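# Draw the small nail mostly out of the wood block

## Task

Get the small nail that sticks out of the top of the wooden block pulled most of the way out. The robot's own body may touch the nail only lightly; anything firmer counts as failure. Anything the robot is still holding at the end will be dropped, and a result that stays true only because the robot is holding it in place does not count.

## Robot and tools

Robot: two six-joint arms with parallel grippers, named left_arm and right_arm. The names are not image sides. In the shared scene frame the origin sits on the table top midway between the arms, +x runs out over the table, +z points up, and left_arm is on the +y side. Base positions: left_arm (-0.017, +0.269, 0) m, right_arm (-0.039, -0.354, 0) m, each yawed slightly about z. Each gripper's fingers point along its own +z and close along its y. The reported end_effector_position is the pinch point between the pads, roughly 1 cm short of the fingertips; it can be somewhat wrong, more so when the arm is stretched out.

Joint order, used in every row and every per-joint list: waist, shoulder, elbow, wrist pitch, wrist yaw, wrist roll. Waist and shoulder run opposite to the URDF sign. Stated ranges (URDF signs): waist -2.618 to 3.054, shoulder 0 to 3.142, elbow 0 to 3.142, wrist pitch and yaw -1.571 to 1.571, wrist roll -2.094 to 2.094. In the numbers you send and read, waist is therefore -3.054 to 2.618 and shoulder -3.142 to 0. True ends may differ by up to 0.036 rad.

A row is always 14 numbers in [-1, 1], even if one arm stays still: left_arm's six joint values then its opening, then the same seven for right_arm. Joint values are offsets, scaled so 1.0 equals 1.202 rad (waist), 1.258 (shoulder), 1.238 (elbow), 2.073 (wrist pitch), 2.022 (wrist yaw and roll). The opening is absolute: +1 fully open, -1 shut.

execute_actions(actions): a list of actions; each action is a list of up to 15 rows, one row per 1/30 s step, and a shorter action repeats its final row until 15 steps pass. Joint offsets in every row count from the angles at that action's start (for a call's first action, the last reported angles), not from the previous row. An empty list just returns the state and pictures. If any action would push a joint more than 0.036 rad outside its range, that action is rejected for both arms; if this happens to the first action, or any action is malformed, nothing in the call runs. A joint that reaches its real end is stopped there and the result may print "joint sent to its limit".

move(target, speed, blocking): target is one 14-number row whose joint offsets are taken from the Joint positions in the latest result that shows them. speed (0.01 to 2 rad/s, default 0.5) caps the joint with the longest way to go; all joints finish together, so the hand travels on a curve. Paths last 0.5 to 10 s and ignore obstacles and the other arm. Faster motion and aiming further past a contact both mean harder hits and pushes. blocking=false returns after 0.5 s while motion continues; call wait or stop before sending anything else. The result adds a move: line giving the ending (done, off_target, moving, held, fault), limits=held or limits=none, and each arm's joint furthest from target.

wait(seconds): 0 to 10; arms keep their last command, and a running move may end it early. stop(): brakes a running move (needs room); fingers continue. zoom_image(camera, region): camera is cam_high, cam_low, cam_work, cam_left_wrist or cam_right_wrist, region [x0, y0, x1, y1] in pixels of that 504x504 image, at most 504 by 504. read_manual(section): only "licences", no motion. finished_scene(scene): ends the current scene by its number, irreversible, and reports success; the goal must already hold without help.

Motion details: the command sent to each joint can run ahead of its measured angle only by 0.202 (waist), 0.258 (shoulder), 0.238 (elbow), 0.573 (wrist pitch), 0.522 (wrist yaw and roll) rad, and targets that would shift the hand over 70 mm are pulled back, so big changes need several actions; finish an incomplete one with a further command. Sending zeros lets an arm droop gradually; to hold a posture, first send offsets back to the desired angles, then zeros, correcting when a joint lags.

Result lines: a state line per arm with end-effector position (m) and quat_wxyz; Joint positions and Joint velocities per arm (six joints in rad and rad/s, then finger gap in m, 0.094 fully open); Joint targets (what joints are being driven toward); grip_measured on the command scale; joint torques (offset, noisy); "joint command not followed" when the clearance check altered targets; MOTOR HOT (75 °C and up) and FAULT lines. At 90 °C an arm halts for 10 s; at 100 °C it goes limp and falls.

Gripping: to hold something, command an opening below grip_measured, about 0.03 lower for a firm grip, less for a gentle one. Pad force tops out near 50 to 62 N and is weaker on parts under about 2 mm thick. Readings may be off by about 1 mm.

Avoid: touching the nail firmly with the gripper or arm (use something else to extract it), knocking or placing anything off the table, arms colliding or pressing each other, drops, slams and forceful shoves. A loose object may occasionally get a small push from outside. Release or set down anything held before ending, since it will be let go.

Each tool is called after "Call:" by a JSON object that holds its "fn" and its "kwargs".

## Session

Call:
{"fn": "execute_actions", "kwargs": {"actions": []}}

Scene clock: 0.00 s.
left_arm: end_effector_position=(+0.4608, +0.0040, +0.2990) grip_measured=+1.000 end_effector_quat_wxyz=(+0.246, -0.230, +0.722, -0.605) | right_arm: end_effector_position=(-0.0042, -0.1883, +0.1730) grip_measured=+1.000 end_effector_quat_wxyz=(+0.060, -0.263, +0.962, +0.038)
Joint names: [waist, shoulder, elbow, wrist pitch, wrist yaw, wrist roll]
Joint positions: left_arm=[ 0.219 -1.759  1.357  0.231  0.526 -1.406  0.094] | right_arm=[-1.558 -1.085  1.114 -1.484  0.081  0.905  0.094]
Joint velocities: left_arm=[ 0.002  0.002 -0.007 -0.007  0.037 -0.037  0.   ] | right_arm=[ 0.022 -0.002  0.002 -0.007  0.066 -0.037  0.   ]
Joint torques (N m, as the arm reports them, + toward a larger Joint positions number): no reading
Motor temperatures (°C, as the motors report them): left_arm=[26 26 25 33 27 27] | right_arm=[24 25 25 27 26 27]
Joint targets: left_arm=[0.219 -1.751 1.365 0.228 0.527 -1.400] | right_arm=[-1.558 -1.077 1.126 -1.482 0.090 0.905]
camera_calibration (this result's frames):
cam_left_wrist: T_world_to_cam=[[0.244418, -0.0355839, 0.969017, -0.400051], [-0.954927, -0.182434, 0.234165, 0.39532], [0.168449, -0.982574, -0.0785702, 0.0679191], [0, 0, 0, 1]] pos_world=[0.46384, 0.12462, 0.300423]
cam_right_wrist: T_world_to_cam=[[0.182124, -0.980269, -0.0768356, -0.164195], [-0.851808, -0.196325, 0.485674, -0.10151], [-0.491176, -0.0230037, -0.870756, 0.266004], [0, 0, 0, 1]] pos_world=[0.0740918, -0.174765, 0.268309]

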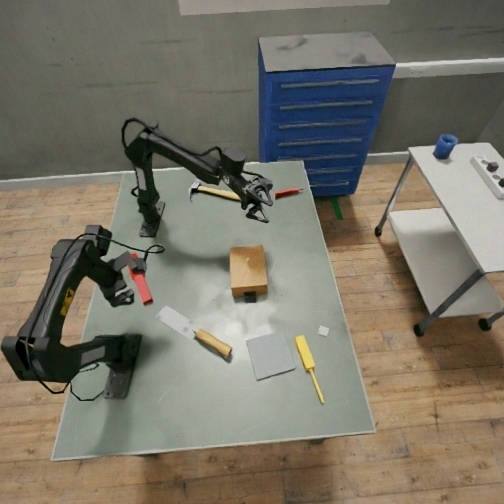

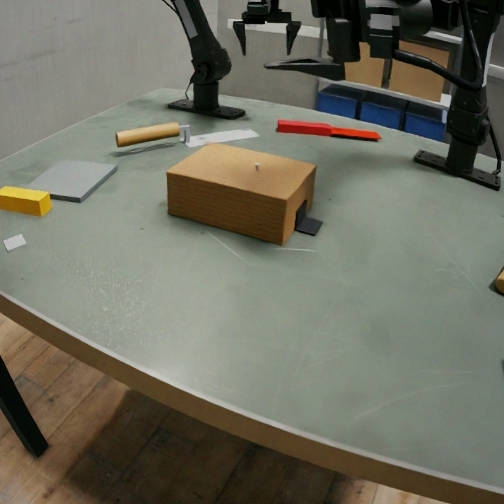

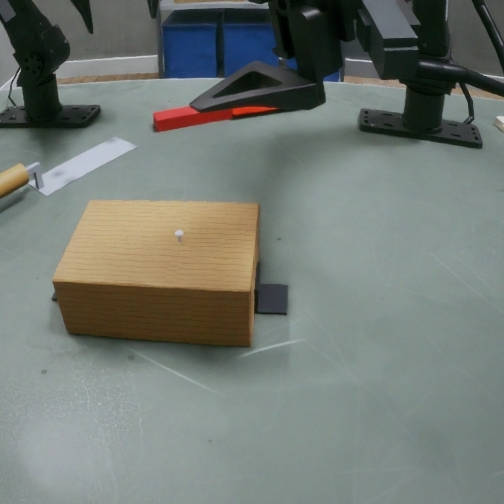

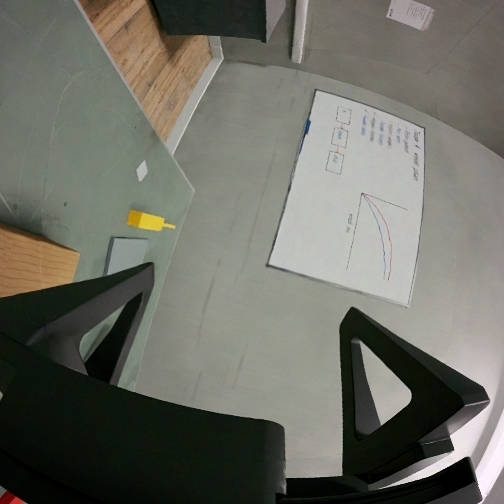

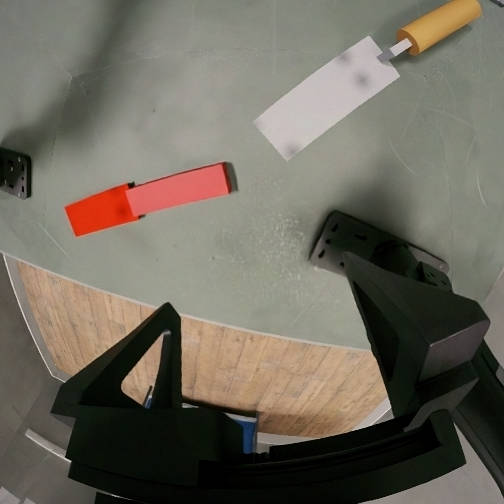

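Call:
{"fn": "move", "kwargs": {"target": [-0.68,0.07,-0.03,-0.695,-0.26,1.0,1, 0.7,-0.3,0.4,0.05,-0.25,-0.36,1], "speed": 1.0}}

Scene clock: 3.20 s.
left_arm: end_effector_position=(+0.2553, +0.4058, +0.1021) grip_measured=+1.000 end_effector_quat_wxyz=(+0.007, +0.068, +0.998, -0.002) | right_arm: end_effector_position=(+0.1603, -0.1266, +0.2468) grip_measured=+1.000 end_effector_quat_wxyz=(+0.056, -0.233, +0.940, +0.242)
Joint names: [waist, shoulder, elbow, wrist pitch, wrist yaw, wrist roll]
Joint positions: left_arm=[-0.592 -1.694  1.335 -1.202  0.01   0.604  0.094] | right_arm=[-0.724 -1.452  1.574 -1.394 -0.411  0.185  0.094]
Joint velocities: left_arm=[ 0.007 -0.022  0.007 -0.051  0.081 -0.037  0.   ] | right_arm=[-0.002 -0.002 -0.027  0.066 -0.051  0.022  0.   ]
Joint torques (N m, as the arm reports them, + toward a larger Joint positions number): left_arm=[-0.5   8.8   4.11  0.4  -0.04  0.1 ] | right_arm=[ 0.65  3.76  7.13  1.09 -0.35 -0.1 ]
Motor temperatures (°C, as the motors report them): left_arm=[26 27 25 33 27 27] | right_arm=[24 25 25 28 26 27]
Joint targets: left_arm=[-0.598 -1.671 1.320 -1.211 0.000 0.616] | right_arm=[-0.717 -1.462 1.609 -1.380 -0.424 0.177]
move: off_target (left_arm, right_arm); limits=none; left_arm: farthest joint: the shoulder, 0.024 radians from its target (0.088 radians at the start); right_arm: farthest joint: the elbow, 0.035 radians from its target (0.495 radians at the start)
camera_calibration (this result's frames):
cam_left_wrist: T_world_to_cam=[[0.106946, -0.993729, -0.0326466, 0.381447], [-0.864795, -0.109171, 0.490114, 0.239606], [-0.490604, -0.024183, -0.871047, 0.342109], [0, 0, 0, 1]] pos_world=[0.334256, 0.413486, 0.193012]
cam_right_wrist: T_world_to_cam=[[0.131194, -0.872514, -0.470646, -0.00899133], [-0.802429, -0.372245, 0.466413, -0.0105327], [-0.582148, 0.31647, -0.748967, 0.439949], [0, 0, 0, 1]] pos_world=[0.248843, -0.150996, 0.330188]

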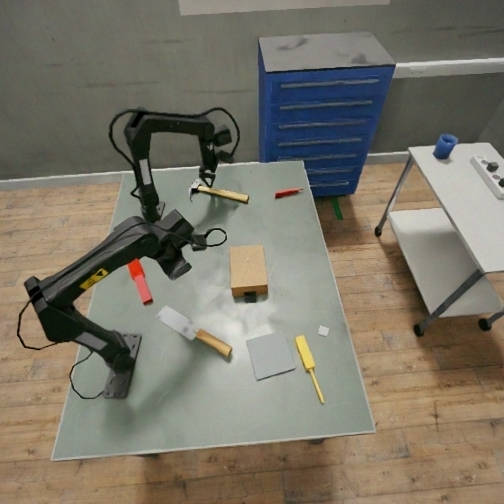

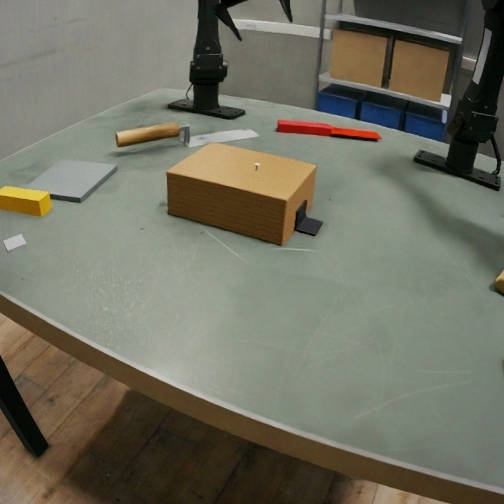

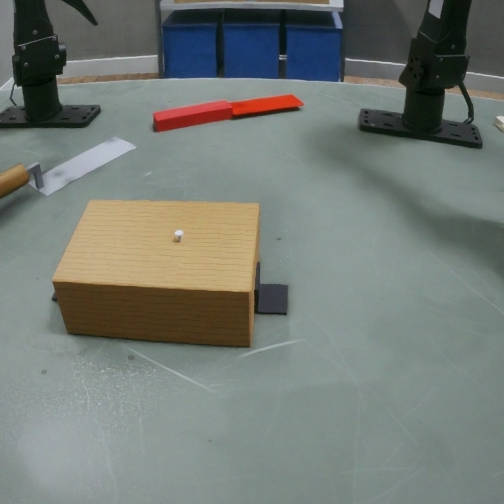

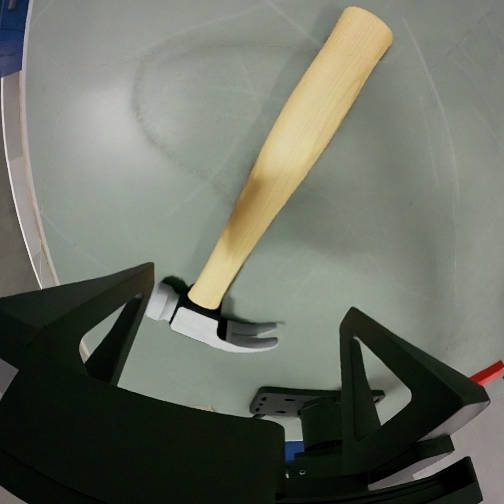

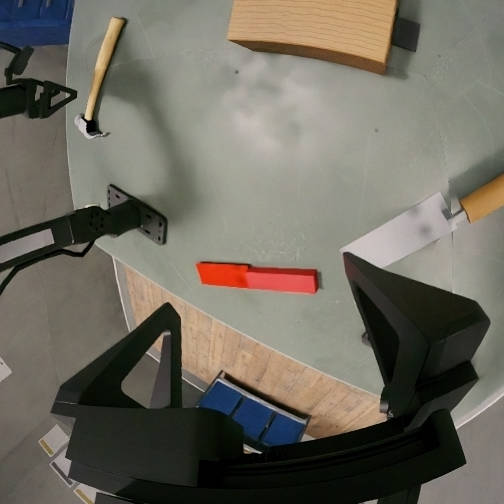

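Call:
{"fn": "move", "kwargs": {"target": [-0.05,-0.075,-0.222,0.162,-0.005,0.155,1, 0.685,-0.36,0.43,0.065,-0.26,-0.37,1], "speed": 0.6}}

Scene clock: 5.80 s.
left_arm: end_effector_position=(+0.2448, +0.4173, +0.0183) grip_measured=+1.000 end_effector_quat_wxyz=(+0.004, +0.195, +0.981, -0.001) | right_arm: end_effector_position=(+0.4002, -0.3054, +0.3068) grip_measured=+1.000 end_effector_quat_wxyz=(+0.352, -0.245, +0.845, +0.320)
Joint names: [waist, shoulder, elbow, wrist pitch, wrist yaw, wrist roll]
Joint positions: left_arm=[-0.64  -1.776  1.083 -0.874  0.007  0.907  0.094] | right_arm=[ 0.103 -1.905  2.069 -1.273 -0.913 -0.554  0.094]
Joint velocities: left_arm=[ 0.017 -0.007 -0.007  0.007  0.037  0.066  0.   ] | right_arm=[-0.007 -0.012 -0.002 -0.022  0.022  0.007  0.   ]
Joint torques (N m, as the arm reports them, + toward a larger Joint positions number): left_arm=[-0.96  5.89  3.16  0.56 -0.06  0.11] | right_arm=[-0.31  7.94  7.31  1.25 -0.63 -0.07]
Motor temperatures (°C, as the motors report them): left_arm=[26 27 25 33 27 27] | right_arm=[24 25 25 28 26 27]
Joint targets: left_arm=[-0.652 -1.789 1.060 -0.866 -0.000 0.918] | right_arm=[0.099 -1.905 2.107 -1.259 -0.937 -0.563]
move: off_target (left_arm, right_arm); limits=none; left_arm: farthest joint: the elbow, 0.022 radians from its target (0.275 radians at the start); right_arm: farthest joint: the elbow, 0.037 radians from its target (0.532 radians at the start)
camera_calibration (this result's frames):
cam_left_wrist: T_world_to_cam=[[-0.14712, -0.988464, -0.0359804, 0.451321], [-0.862184, 0.110327, 0.494436, 0.180601], [-0.484762, 0.103763, -0.868469, 0.20938], [0, 0, 0, 1]] pos_world=[0.323609, 0.404463, 0.108783]
cam_right_wrist: T_world_to_cam=[[0.377831, -0.705176, -0.599976, -0.176252], [-0.918612, -0.366518, -0.147707, 0.324035], [-0.115743, 0.606953, -0.786264, 0.594601], [0, 0, 0, 1]] pos_world=[0.433077, -0.366418, 0.409629]

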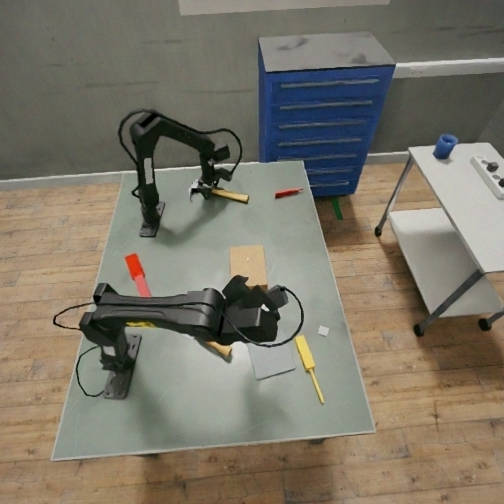

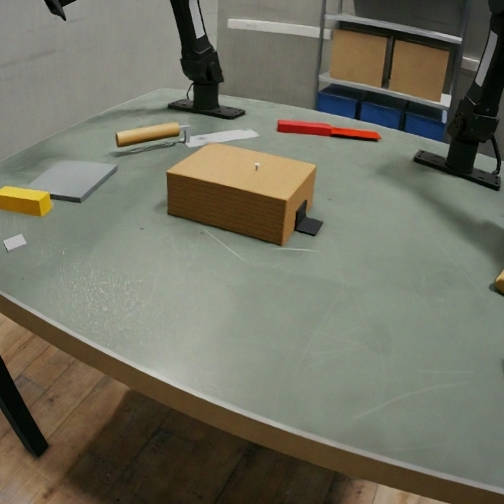

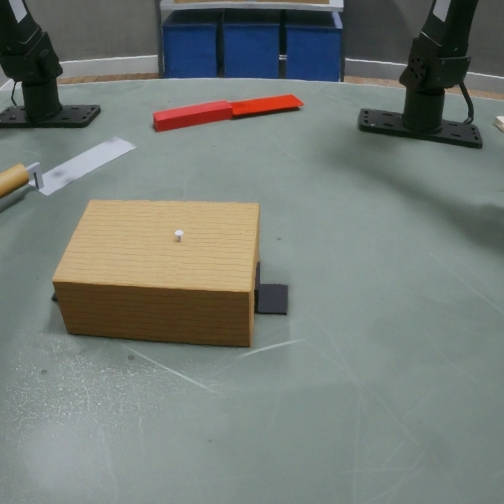

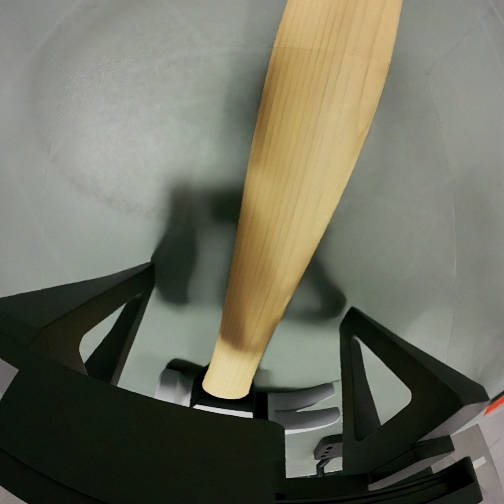

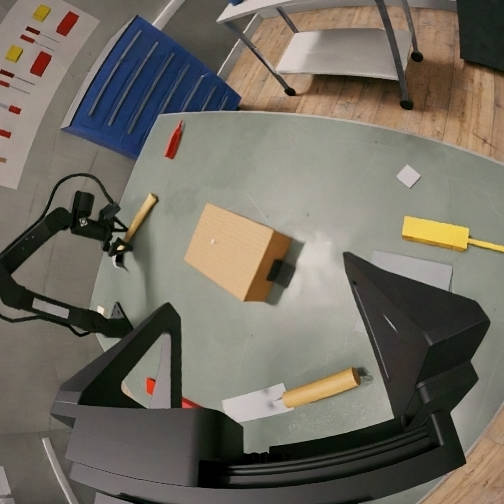

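Call:
{"fn": "move", "kwargs": {"target": [0,0,0,0,0,0,-0.8, 0,0.01,0.02,0,-0.012,0,1]}}

Call:
{"fn": "move", "kwargs": {"target": [0,0.28,0.03,0,0,0,-0.8, 0,0.01,0.02,0,-0.012,0,1], "speed": 0.4}}

Call:
{"fn": "move", "kwargs": {"target": [0.7,-0.265,-0.232,0.964,0,-0.08,-0.8, 0,0.01,0.02,0,-0.012,0,1], "speed": 0.7}}

Scene clock: 7.83 s.
left_arm: end_effector_position=(+0.2451, +0.4176, +0.0183) grip_measured=-0.510 end_effector_quat_wxyz=(+0.004, +0.195, +0.981, -0.000) | right_arm: end_effector_position=(+0.4002, -0.3054, +0.3068) grip_measured=+1.000 end_effector_quat_wxyz=(+0.352, -0.246, +0.845, +0.320)
Joint names: [waist, shoulder, elbow, wrist pitch, wrist yaw, wrist roll]
Joint positions: left_arm=[-0.64  -1.776  1.083 -0.872  0.006  0.907  0.023] | right_arm=[ 0.103 -1.905  2.069 -1.273 -0.913 -0.554  0.094]
Joint velocities: left_arm=[ 0.002 -0.007 -0.012 -0.066 -0.022  0.051 -0.   ] | right_arm=[ 0.007  0.022  0.002 -0.022  0.095 -0.007  0.   ]
Joint torques (N m, as the arm reports them, + toward a larger Joint positions number): left_arm=[ 0.05  7.01  4.54  0.49 -0.02  0.  ] | right_arm=[-0.01  8.75  6.45  1.12 -0.66  0.01]
Motor temperatures (°C, as the motors report them): left_arm=[26 28 25 33 27 27] | right_arm=[24 26 25 28 26 27]
Joint targets: left_arm=[-0.640 -1.776 1.083 -0.874 0.007 0.907] | right_arm=[0.103 -1.893 2.094 -1.273 -0.937 -0.553]
move: off_target (right_arm); limits=none; left_arm: farthest joint: the wrist pitch, 0.002 radians from its target (0.001 radians at the start); right_arm: farthest joint: the wrist yaw, 0.025 radians from its target (0.024 radians at the start)
camera_calibration (this result's frames):
cam_left_wrist: T_world_to_cam=[[-0.147458, -0.988356, -0.0375229, 0.451727], [-0.862613, 0.109952, 0.49377, 0.181068], [-0.483895, 0.105178, -0.868783, 0.208679], [0, 0, 0, 1]] pos_world=[0.323781, 0.40461, 0.108841]
cam_right_wrist: T_world_to_cam=[[0.378142, -0.705197, -0.599755, -0.17645], [-0.918495, -0.366735, -0.147896, 0.32398], [-0.115655, 0.606798, -0.786397, 0.594559], [0, 0, 0, 1]] pos_world=[0.433061, -0.366394, 0.409648]

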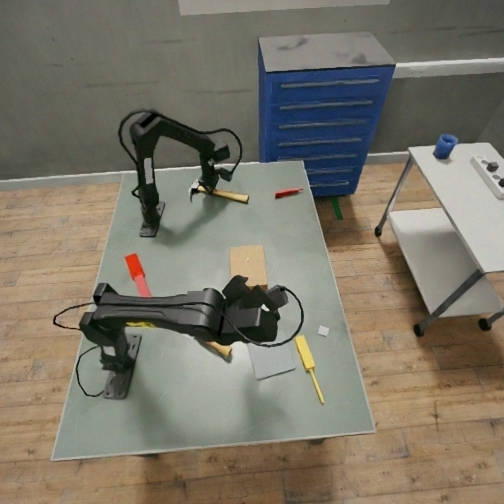

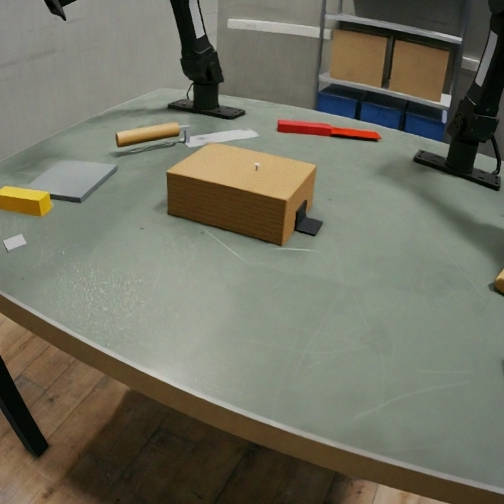

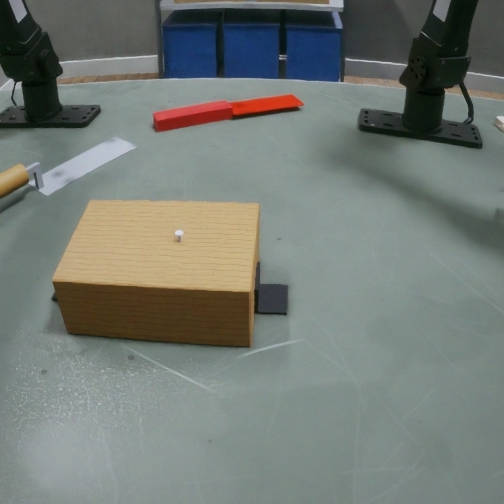

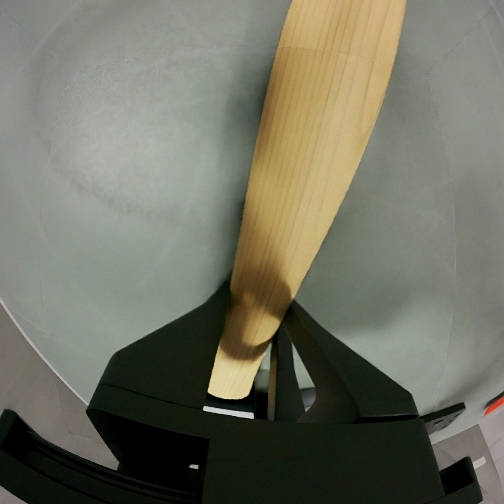

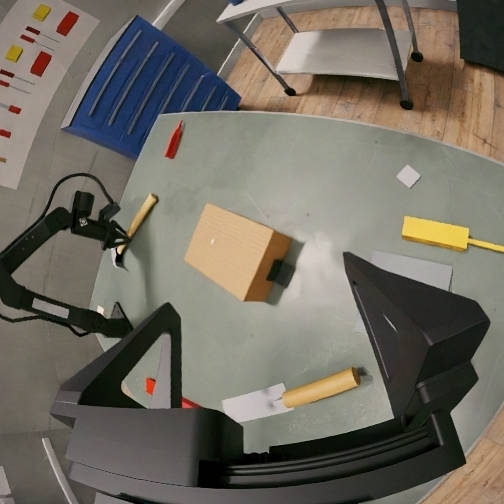

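Scene clock: 9.27 s.
left_arm: end_effector_position=(+0.2593, +0.4247, +0.1122) grip_measured=-0.510 end_effector_quat_wxyz=(+0.125, +0.193, +0.968, +0.101) | right_arm: end_effector_position=(+0.4002, -0.3054, +0.3068) grip_measured=+1.000 end_effector_quat_wxyz=(+0.352, -0.246, +0.845, +0.320)
Joint names: [waist, shoulder, elbow, wrist pitch, wrist yaw, wrist roll]
Joint positions: left_arm=[-0.64  -1.453  1.083 -0.878  0.01   0.907  0.023] | right_arm=[ 0.103 -1.905  2.069 -1.273 -0.913 -0.554  0.094]
Joint velocities: left_arm=[ 0.002  0.012  0.002  0.007 -0.022 -0.022 -0.   ] | right_arm=[-0.007 -0.007  0.032 -0.051 -0.037 -0.066  0.   ]
Joint torques (N m, as the arm reports them, + toward a larger Joint positions number): left_arm=[-0.02  7.65  7.93  1.19 -0.07 -0.01] | right_arm=[-0.01  8.75  6.47  1.11 -0.64  0.01]
Motor temperatures (°C, as the motors report them): left_arm=[26 28 26 33 27 27] | right_arm=[24 26 25 28 26 27]
Joint targets: left_arm=[-0.640 -1.423 1.120 -0.872 0.006 0.907] | right_arm=[0.103 -1.893 2.094 -1.273 -0.937 -0.554]
move: off_target (left_arm, right_arm); limits=none; left_arm: farthest joint: the elbow, 0.037 radians from its target (0.037 radians at the start); right_arm: farthest joint: the elbow, 0.024 radians from its target (0.024 radians at the start)
camera_calibration (this result's frames):
cam_left_wrist: T_world_to_cam=[[-0.111668, -0.968255, -0.223635, 0.467458], [-0.966644, 0.0536383, 0.250443, 0.22438], [-0.230498, 0.244143, -0.941948, 0.179903], [0, 0, 0, 1]] pos_world=[0.310563, 0.396661, 0.217805]
cam_right_wrist: T_world_to_cam=[[0.378306, -0.704932, -0.599962, -0.176305], [-0.918421, -0.366842, -0.148086, 0.323987], [-0.115701, 0.60704, -0.786203, 0.5946], [0, 0, 0, 1]] pos_world=[0.43305, -0.366377, 0.409679]

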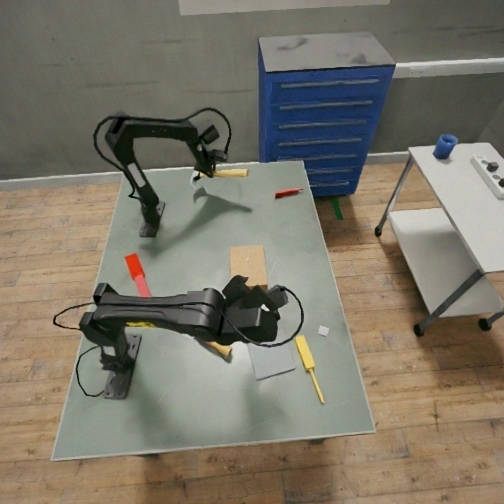

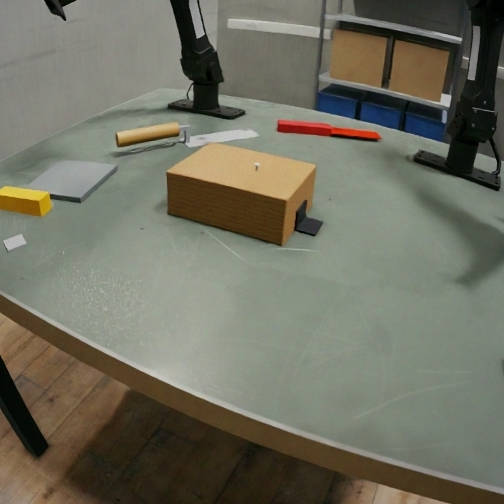

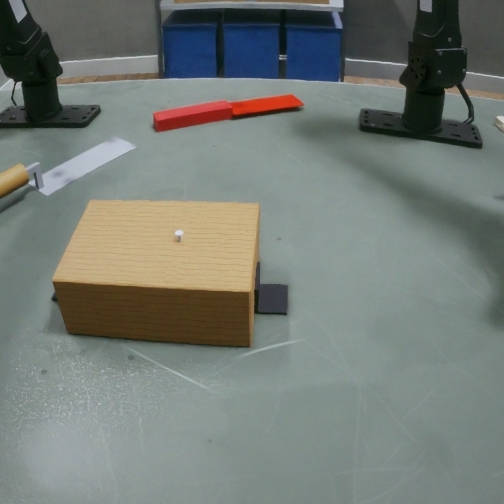

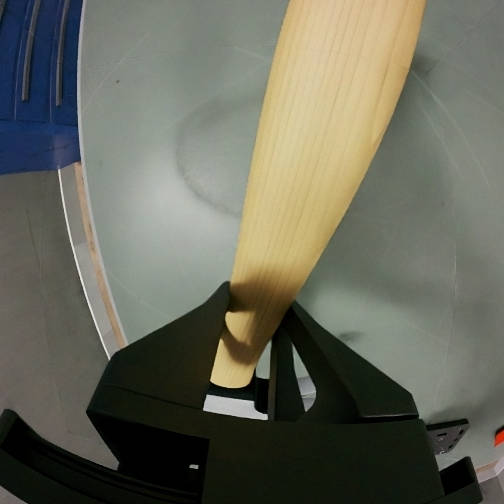

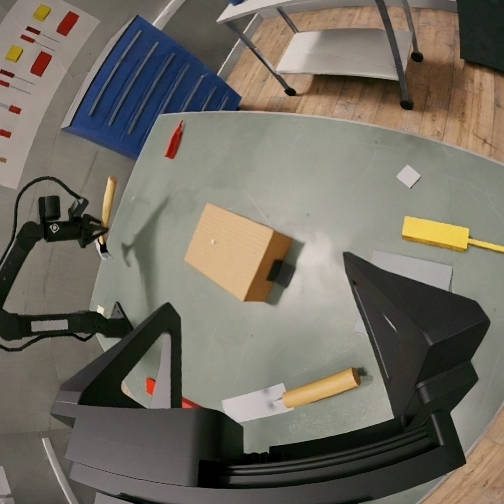

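Scene clock: 12.83 s.
left_arm: end_effector_position=(+0.4646, +0.1058, +0.1915) grip_measured=-0.510 end_effector_quat_wxyz=(+0.684, +0.368, +0.615, +0.139) | right_arm: end_effector_position=(+0.4002, -0.3053, +0.3069) grip_measured=+1.000 end_effector_quat_wxyz=(+0.352, -0.246, +0.844, +0.320)
Joint names: [waist, shoulder, elbow, wrist pitch, wrist yaw, wrist roll]
Joint positions: left_arm=[ 0.199 -1.804  0.784  0.994  0.015  0.74   0.023] | right_arm=[ 0.103 -1.905  2.069 -1.273 -0.913 -0.554  0.094]
Joint velocities: left_arm=[-0.007 -0.002 -0.022 -0.022 -0.051 -0.022  0.   ] | right_arm=[ 0.012 -0.007  0.007  0.051 -0.081 -0.037  0.   ]
Joint torques (N m, as the arm reports them, + toward a larger Joint positions number): left_arm=[ 0.16  9.34  5.65  3.71 -0.04  0.02] | right_arm=[-0.03  8.76  6.45  1.11 -0.63  0.  ]
Motor temperatures (°C, as the motors report them): left_arm=[26 28 26 35 27 27] | right_arm=[24 27 26 28 26 27]
Joint targets: left_arm=[0.201 -1.787 0.795 1.120 0.011 0.745] | right_arm=[0.103 -1.893 2.094 -1.273 -0.937 -0.554]
move: off_target (left_arm, right_arm); limits=none; left_arm: farthest joint: the wrist pitch, 0.126 radians from its target (1.999 radians at the start); right_arm: farthest joint: the elbow, 0.024 radians from its target (0.024 radians at the start)
camera_calibration (this result's frames):
cam_left_wrist: T_world_to_cam=[[-0.266314, -0.837784, -0.476649, 0.305854], [-0.360226, 0.545182, -0.756977, 0.27923], [0.894044, -0.0298921, -0.446981, -0.208491], [0, 0, 0, 1]] pos_world=[0.368439, 0.0977762, 0.263964]
cam_right_wrist: T_world_to_cam=[[0.37847, -0.704668, -0.600169, -0.17616], [-0.918348, -0.366948, -0.148276, 0.323994], [-0.115746, 0.607282, -0.78601, 0.594641], [0, 0, 0, 1]] pos_world=[0.433038, -0.36636, 0.409709]

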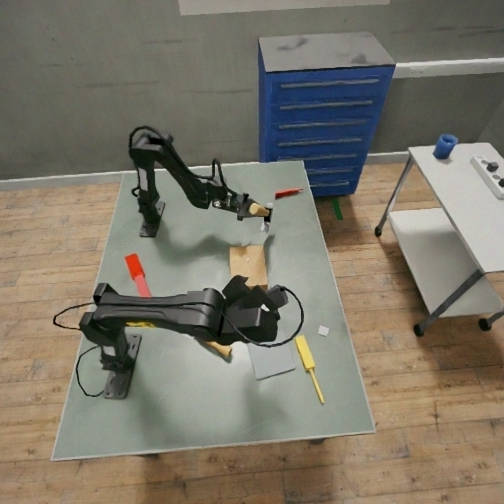

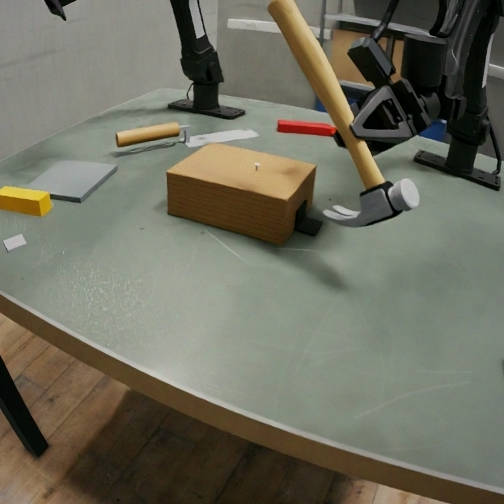

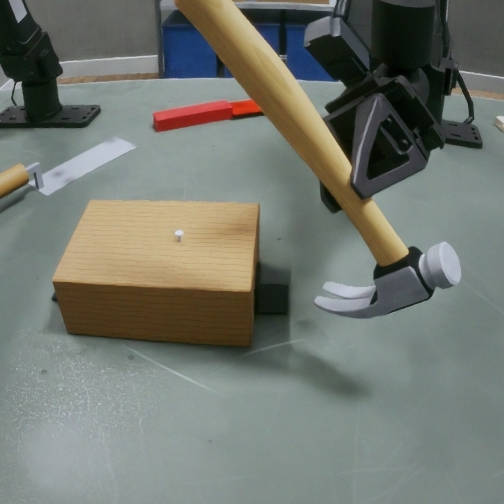

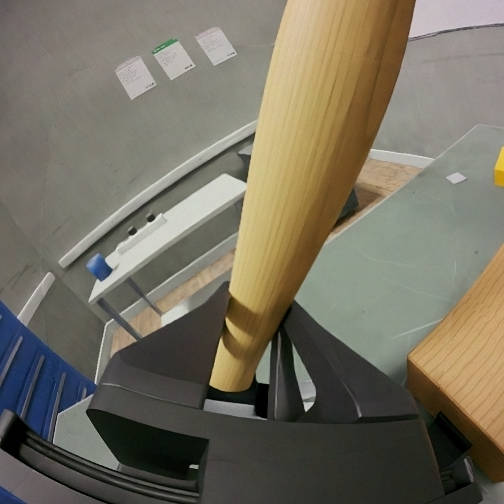

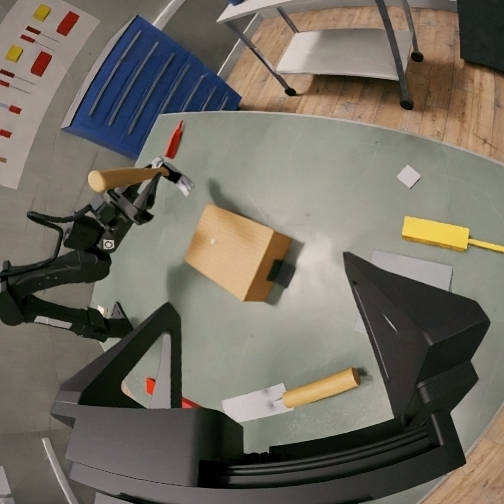

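Call:
{"fn": "execute_actions", "kwargs": {"actions": [[[0,0.015,0.02,0.085,0,0,-0.8, 0,0.01,0.02,0,-0.012,0,1]],[[0.03,0.015,0.02,0.062,0,0,-0.8, 0,0.01,0.02,0,-0.012,0,1],[0.05,0.015,0.02,0.062,0,0,-0.8, 0,0.01,0.02,0,-0.012,0,1],[0.07,0.015,0.02,0.062,0,0,-0.8, 0,0.01,0.02,0,-0.012,0,1]],[[0.07,0.015,0.02,0.062,0,0,-0.8, 0,0.01,0.02,0,-0.012,0,1]],[[0.07,0.015,0.02,0.062,0,0,-0.8, 0,0.01,0.02,0,-0.012,0,1]]]}}

Call:
{"fn": "zoom_image", "kwargs": {"camera": "cam_work", "region": [120, 160, 320, 320]}}

Call:
{"fn": "zoom_image", "kwargs": {"camera": "cam_right_wrist", "region": [140, 170, 290, 310]}}

Call:
{"fn": "zoom_image", "kwargs": {"camera": "cam_low", "region": [200, 120, 350, 230]}}

Scene clock: 15.33 s.
left_arm: end_effector_position=(+0.4022, -0.0187, +0.2057) grip_measured=-0.510 end_effector_quat_wxyz=(+0.717, +0.432, +0.546, +0.034) | right_arm: end_effector_position=(+0.4001, -0.3052, +0.3070) grip_measured=+1.000 end_effector_quat_wxyz=(+0.352, -0.246, +0.844, +0.321)
Joint names: [waist, shoulder, elbow, wrist pitch, wrist yaw, wrist roll]
Joint positions: left_arm=[ 0.468 -1.804  0.784  1.051  0.029  0.716  0.023] | right_arm=[ 0.103 -1.905  2.069 -1.273 -0.915 -0.554  0.094]
Joint velocities: left_arm=[-0.017 -0.002 -0.017  0.007 -0.037  0.066 -0.   ] | right_arm=[ 0.007  0.002  0.007 -0.007 -0.081 -0.007  0.   ]
Joint torques (N m, as the arm reports them, + toward a larger Joint positions number): left_arm=[-0.54  9.31  6.53  3.68 -0.03  0.09] | right_arm=[-0.01  8.76  6.44  1.11 -0.63  0.01]
Motor temperatures (°C, as the motors report them): left_arm=[26 29 26 37 27 27] | right_arm=[24 27 26 28 26 27]
Joint targets: left_arm=[0.462 -1.785 0.809 1.177 0.024 0.722] | right_arm=[0.103 -1.893 2.094 -1.273 -0.939 -0.554]
camera_calibration (this result's frames):
cam_left_wrist: T_world_to_cam=[[-0.475045, -0.754056, -0.453576, 0.272435], [-0.167653, 0.583566, -0.794571, 0.266444], [0.863843, -0.301414, -0.40364, -0.151962], [0, 0, 0, 1]] pos_world=[0.305361, 0.00413999, 0.273941]
cam_right_wrist: T_world_to_cam=[[0.379127, -0.703609, -0.600996, -0.175579], [-0.918054, -0.367375, -0.149037, 0.324023], [-0.115927, 0.608251, -0.785233, 0.594805], [0, 0, 0, 1]] pos_world=[0.432991, -0.366292, 0.40983]

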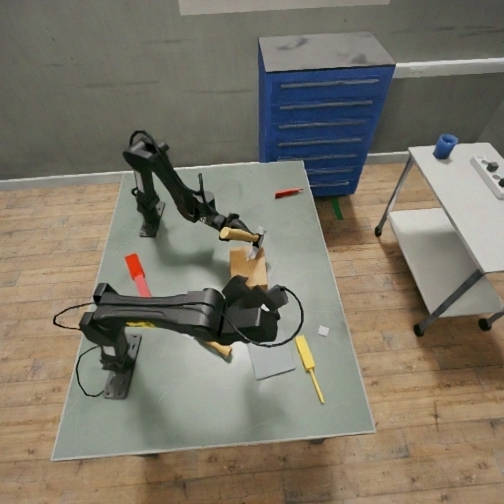

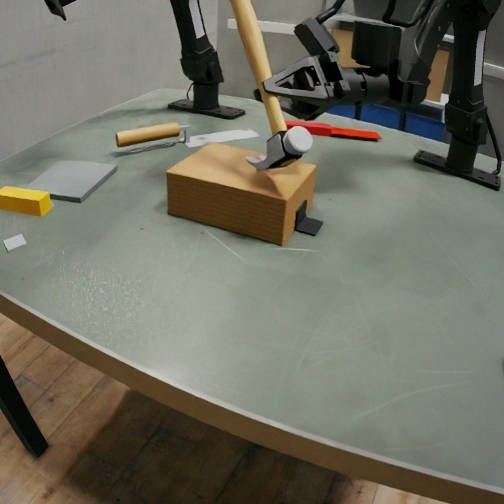

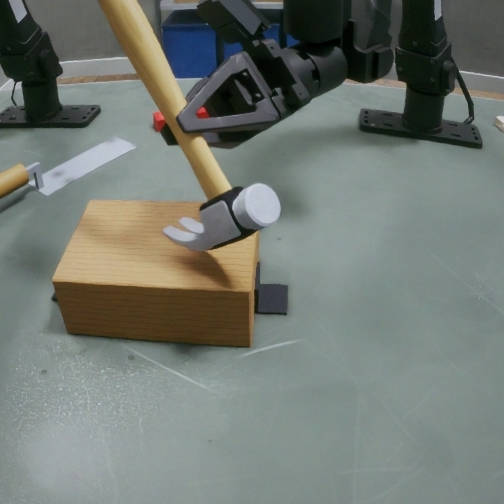

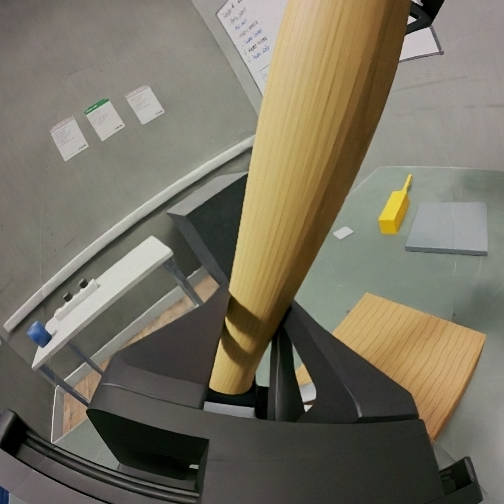

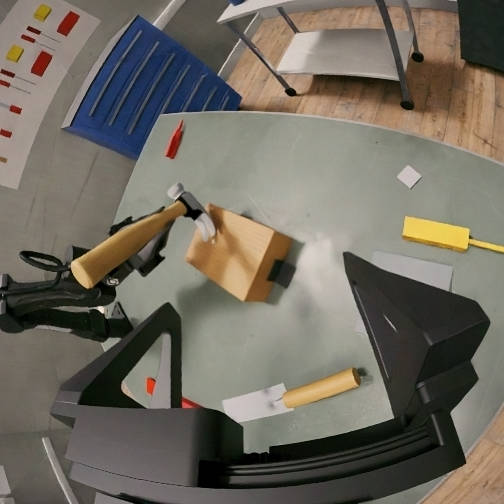

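Region (120, 160, 320, 320) of cam_work's 504x504 image, scaled by 2.520, with more detail than that image has; it fills the top 403 rows of this view, and the rest is white.

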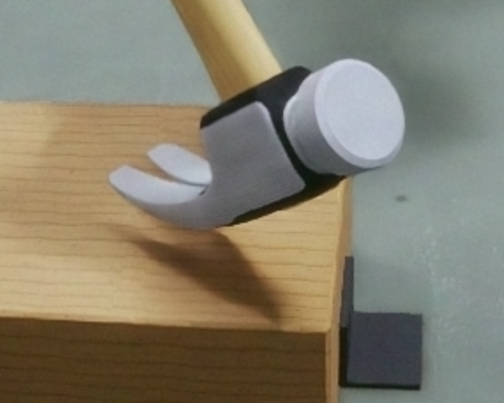

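Region (140, 170, 290, 310) of cam_right_wrist's 504x504 image, scaled by 3.360, with more detail than that image has; it fills the top 470 rows of this view, and the rest is white.

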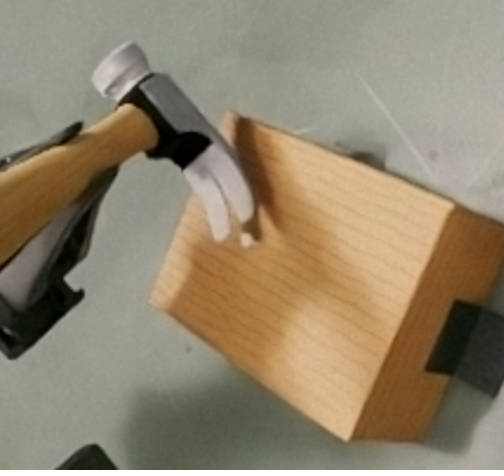

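Region (200, 120, 350, 230) of cam_low's 504x504 image, scaled by 3.360, with more detail than that image has; it fills the top 370 rows of this view, and the rest is white.

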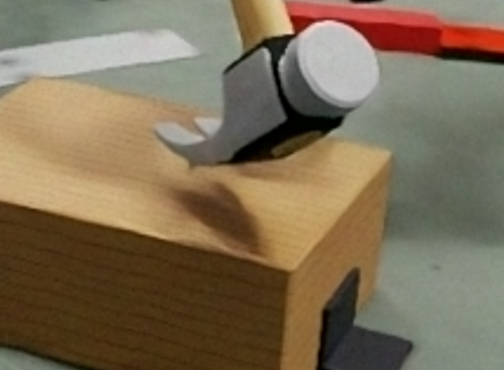

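Call:
{"fn": "execute_actions", "kwargs": {"actions": []}}

Scene clock: 16.13 s.
left_arm: end_effector_position=(+0.4022, -0.0187, +0.2059) grip_measured=-0.510 end_effector_quat_wxyz=(+0.717, +0.432, +0.546, +0.034) | right_arm: end_effector_position=(+0.4001, -0.3052, +0.3070) grip_measured=+1.000 end_effector_quat_wxyz=(+0.352, -0.246, +0.844, +0.321)
Joint names: [waist, shoulder, elbow, wrist pitch, wrist yaw, wrist roll]
Joint positions: left_arm=[ 0.468 -1.804  0.784  1.052  0.029  0.716  0.023] | right_arm=[ 0.103 -1.905  2.069 -1.273 -0.915 -0.554  0.094]
Joint velocities: left_arm=[-0.012 -0.007 -0.007 -0.051 -0.037 -0.051 -0.   ] | right_arm=[ 0.007  0.007 -0.012 -0.051  0.022 -0.037  0.   ]
Joint torques (N m, as the arm reports them, + toward a larger Joint positions number): left_arm=[-0.49  9.38  6.68  3.69 -0.05  0.05] | right_arm=[-0.02  8.76  6.45  1.11 -0.63  0.  ]
Motor temperatures (°C, as the motors report them): left_arm=[26 29 26 37 27 27] | right_arm=[24 27 26 28 26 27]
Joint targets: left_arm=[0.462 -1.785 0.809 1.177 0.024 0.722] | right_arm=[0.103 -1.893 2.094 -1.273 -0.939 -0.554]
camera_calibration (this result's frames):
cam_left_wrist: T_world_to_cam=[[-0.474758, -0.754249, -0.453555, 0.272398], [-0.16715, 0.583227, -0.794926, 0.266457], [0.864098, -0.301586, -0.402965, -0.152125], [0, 0, 0, 1]] pos_world=[0.305313, 0.0041723, 0.27406]
cam_right_wrist: T_world_to_cam=[[0.379127, -0.703609, -0.600996, -0.175579], [-0.918054, -0.367375, -0.149037, 0.324023], [-0.115927, 0.608251, -0.785233, 0.594805], [0, 0, 0, 1]] pos_world=[0.432991, -0.366292, 0.40983]

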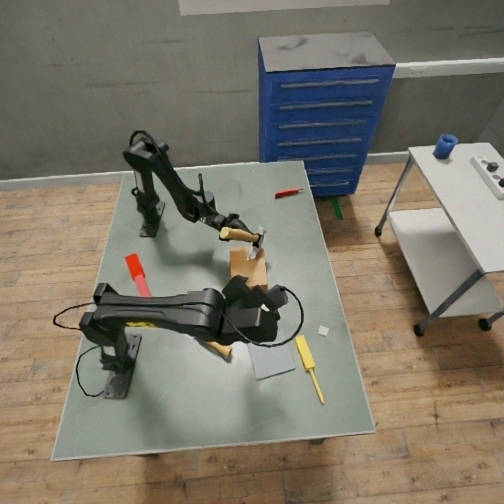

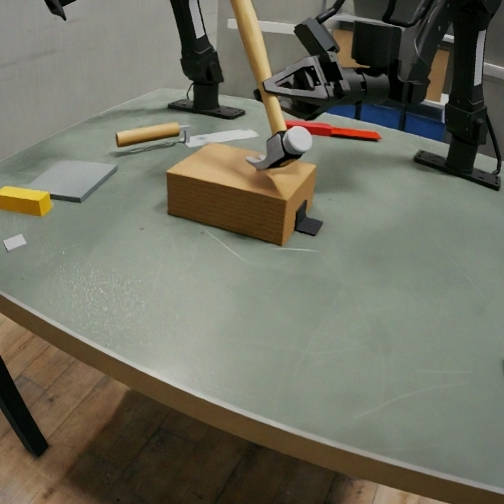

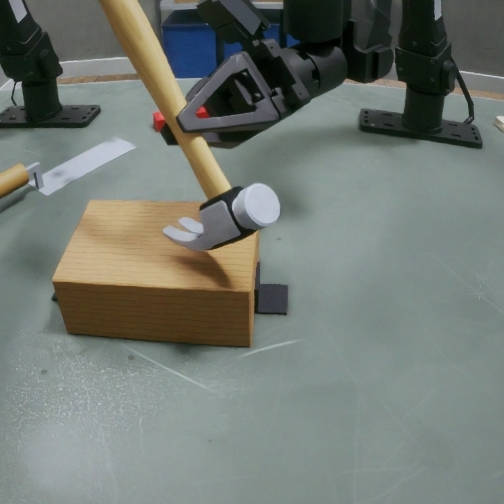

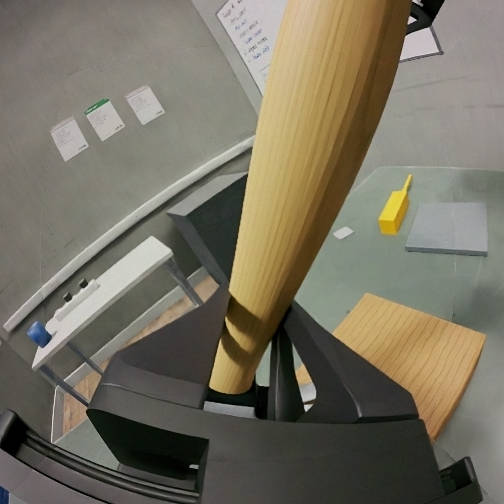

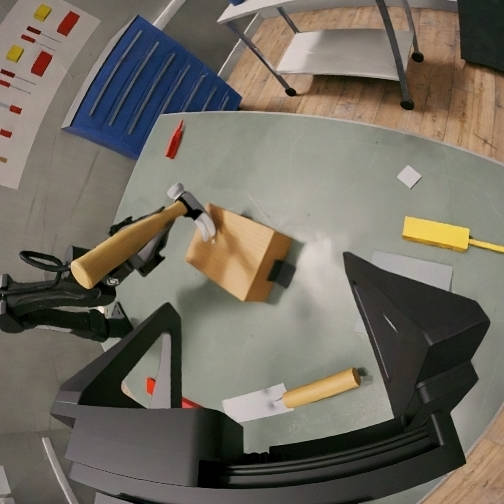

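Call:
{"fn": "execute_actions", "kwargs": {"actions": [[[-0.01,0.015,0.02,0.06,0,0.003,-0.8,0,0.01,0.02,0,-0.012,0,1],[-0.02,0.015,0.02,0.06,0,0.003,-0.8,0,0.01,0.02,0,-0.012,0,1],[-0.03,0.015,0.02,0.06,0,0.003,-0.8,0,0.01,0.02,0,-0.012,0,1],[-0.04,0.015,0.02,0.06,0,0.003,-0.8,0,0.01,0.02,0,-0.012,0,1],[-0.045,0.015,0.02,0.06,0,0.003,-0.8,0,0.01,0.02,0,-0.012,0,1]]]}}

Call:
{"fn": "zoom_image", "kwargs": {"camera": "cam_work", "region": [120,160,320,320]}}

Call:
{"fn": "zoom_image", "kwargs": {"camera": "cam_right_wrist", "region": [140,170,290,310]}}

Scene clock: 16.93 s.
left_arm: end_effector_position=(+0.4169, +0.0039, +0.2059) grip_measured=-0.510 end_effector_quat_wxyz=(+0.716, +0.417, +0.557, +0.053) | right_arm: end_effector_position=(+0.4001, -0.3051, +0.3071) grip_measured=+1.000 end_effector_quat_wxyz=(+0.352, -0.246, +0.844, +0.321)
Joint names: [waist, shoulder, elbow, wrist pitch, wrist yaw, wrist roll]
Joint positions: left_arm=[ 0.416 -1.804  0.784  1.052  0.028  0.715  0.023] | right_arm=[ 0.103 -1.905  2.069 -1.273 -0.915 -0.554  0.094]
Joint velocities: left_arm=[ 0.007 -0.002 -0.027  0.022  0.022  0.066 -0.001] | right_arm=[ 0.007 -0.002 -0.002 -0.037  0.022  0.007  0.   ]
Joint torques (N m, as the arm reports them, + toward a larger Joint positions number): left_arm=[-0.2   9.26  6.58  3.69  0.01  0.07] | right_arm=[-0.02  8.77  6.45  1.12 -0.63  0.01]
Motor temperatures (°C, as the motors report them): left_arm=[26 29 26 38 27 27] | right_arm=[24 27 26 28 26 27]
Joint targets: left_arm=[0.414 -1.785 0.809 1.177 0.029 0.722] | right_arm=[0.103 -1.893 2.094 -1.273 -0.939 -0.554]
camera_calibration (this result's frames):
cam_left_wrist: T_world_to_cam=[[-0.434029, -0.778807, -0.452855, 0.279359], [-0.198367, 0.57295, -0.795222, 0.268838], [0.878788, -0.255318, -0.403167, -0.164214], [0, 0, 0, 1]] pos_world=[0.318888, 0.0216094, 0.27409]
cam_right_wrist: T_world_to_cam=[[0.379291, -0.703345, -0.601203, -0.175434], [-0.917981, -0.367482, -0.149227, 0.32403], [-0.115973, 0.608493, -0.785039, 0.594846], [0, 0, 0, 1]] pos_world=[0.43298, -0.366275, 0.40986]

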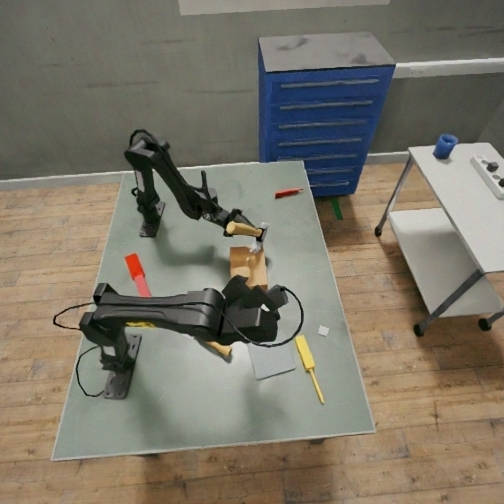

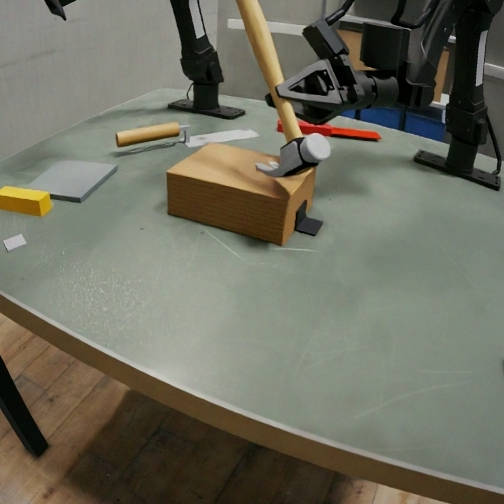

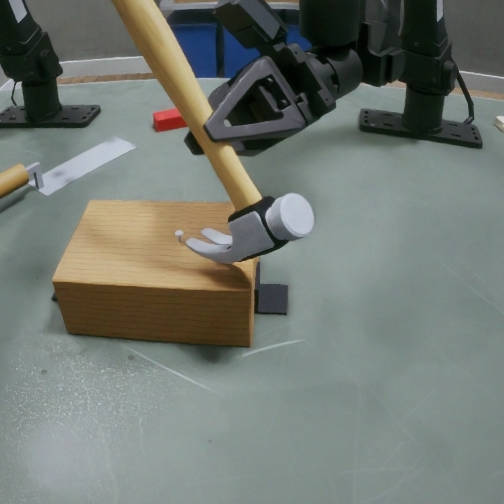

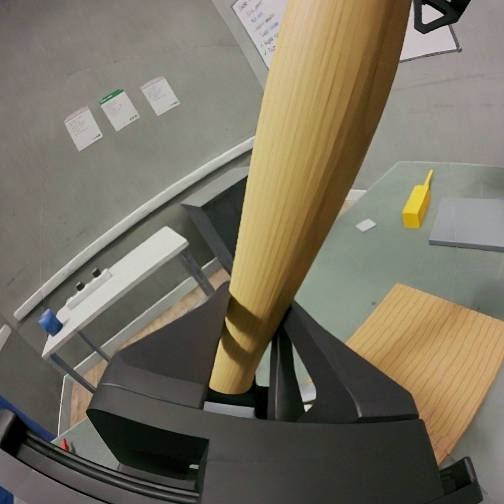

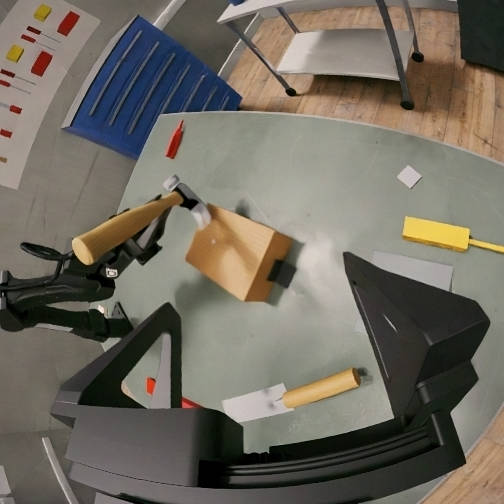

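Region (120, 160, 320, 320) of cam_work's 504x504 image, scaled by 2.520, with more detail than that image has; it fills the top 403 rows of this view, and the rest is white.

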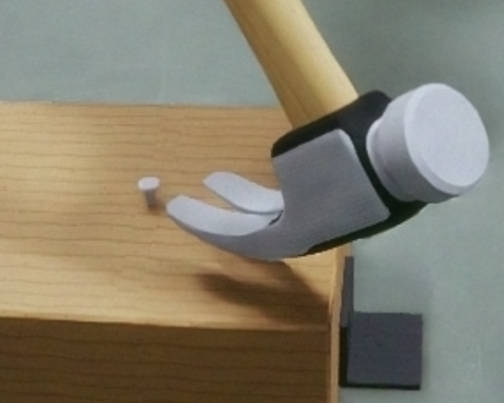

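Region (140, 170, 290, 310) of cam_right_wrist's 504x504 image, scaled by 3.360, with more detail than that image has; it fills the top 470 rows of this view, and the rest is white.

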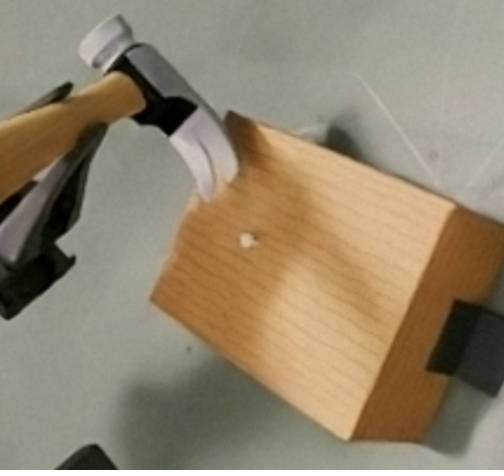

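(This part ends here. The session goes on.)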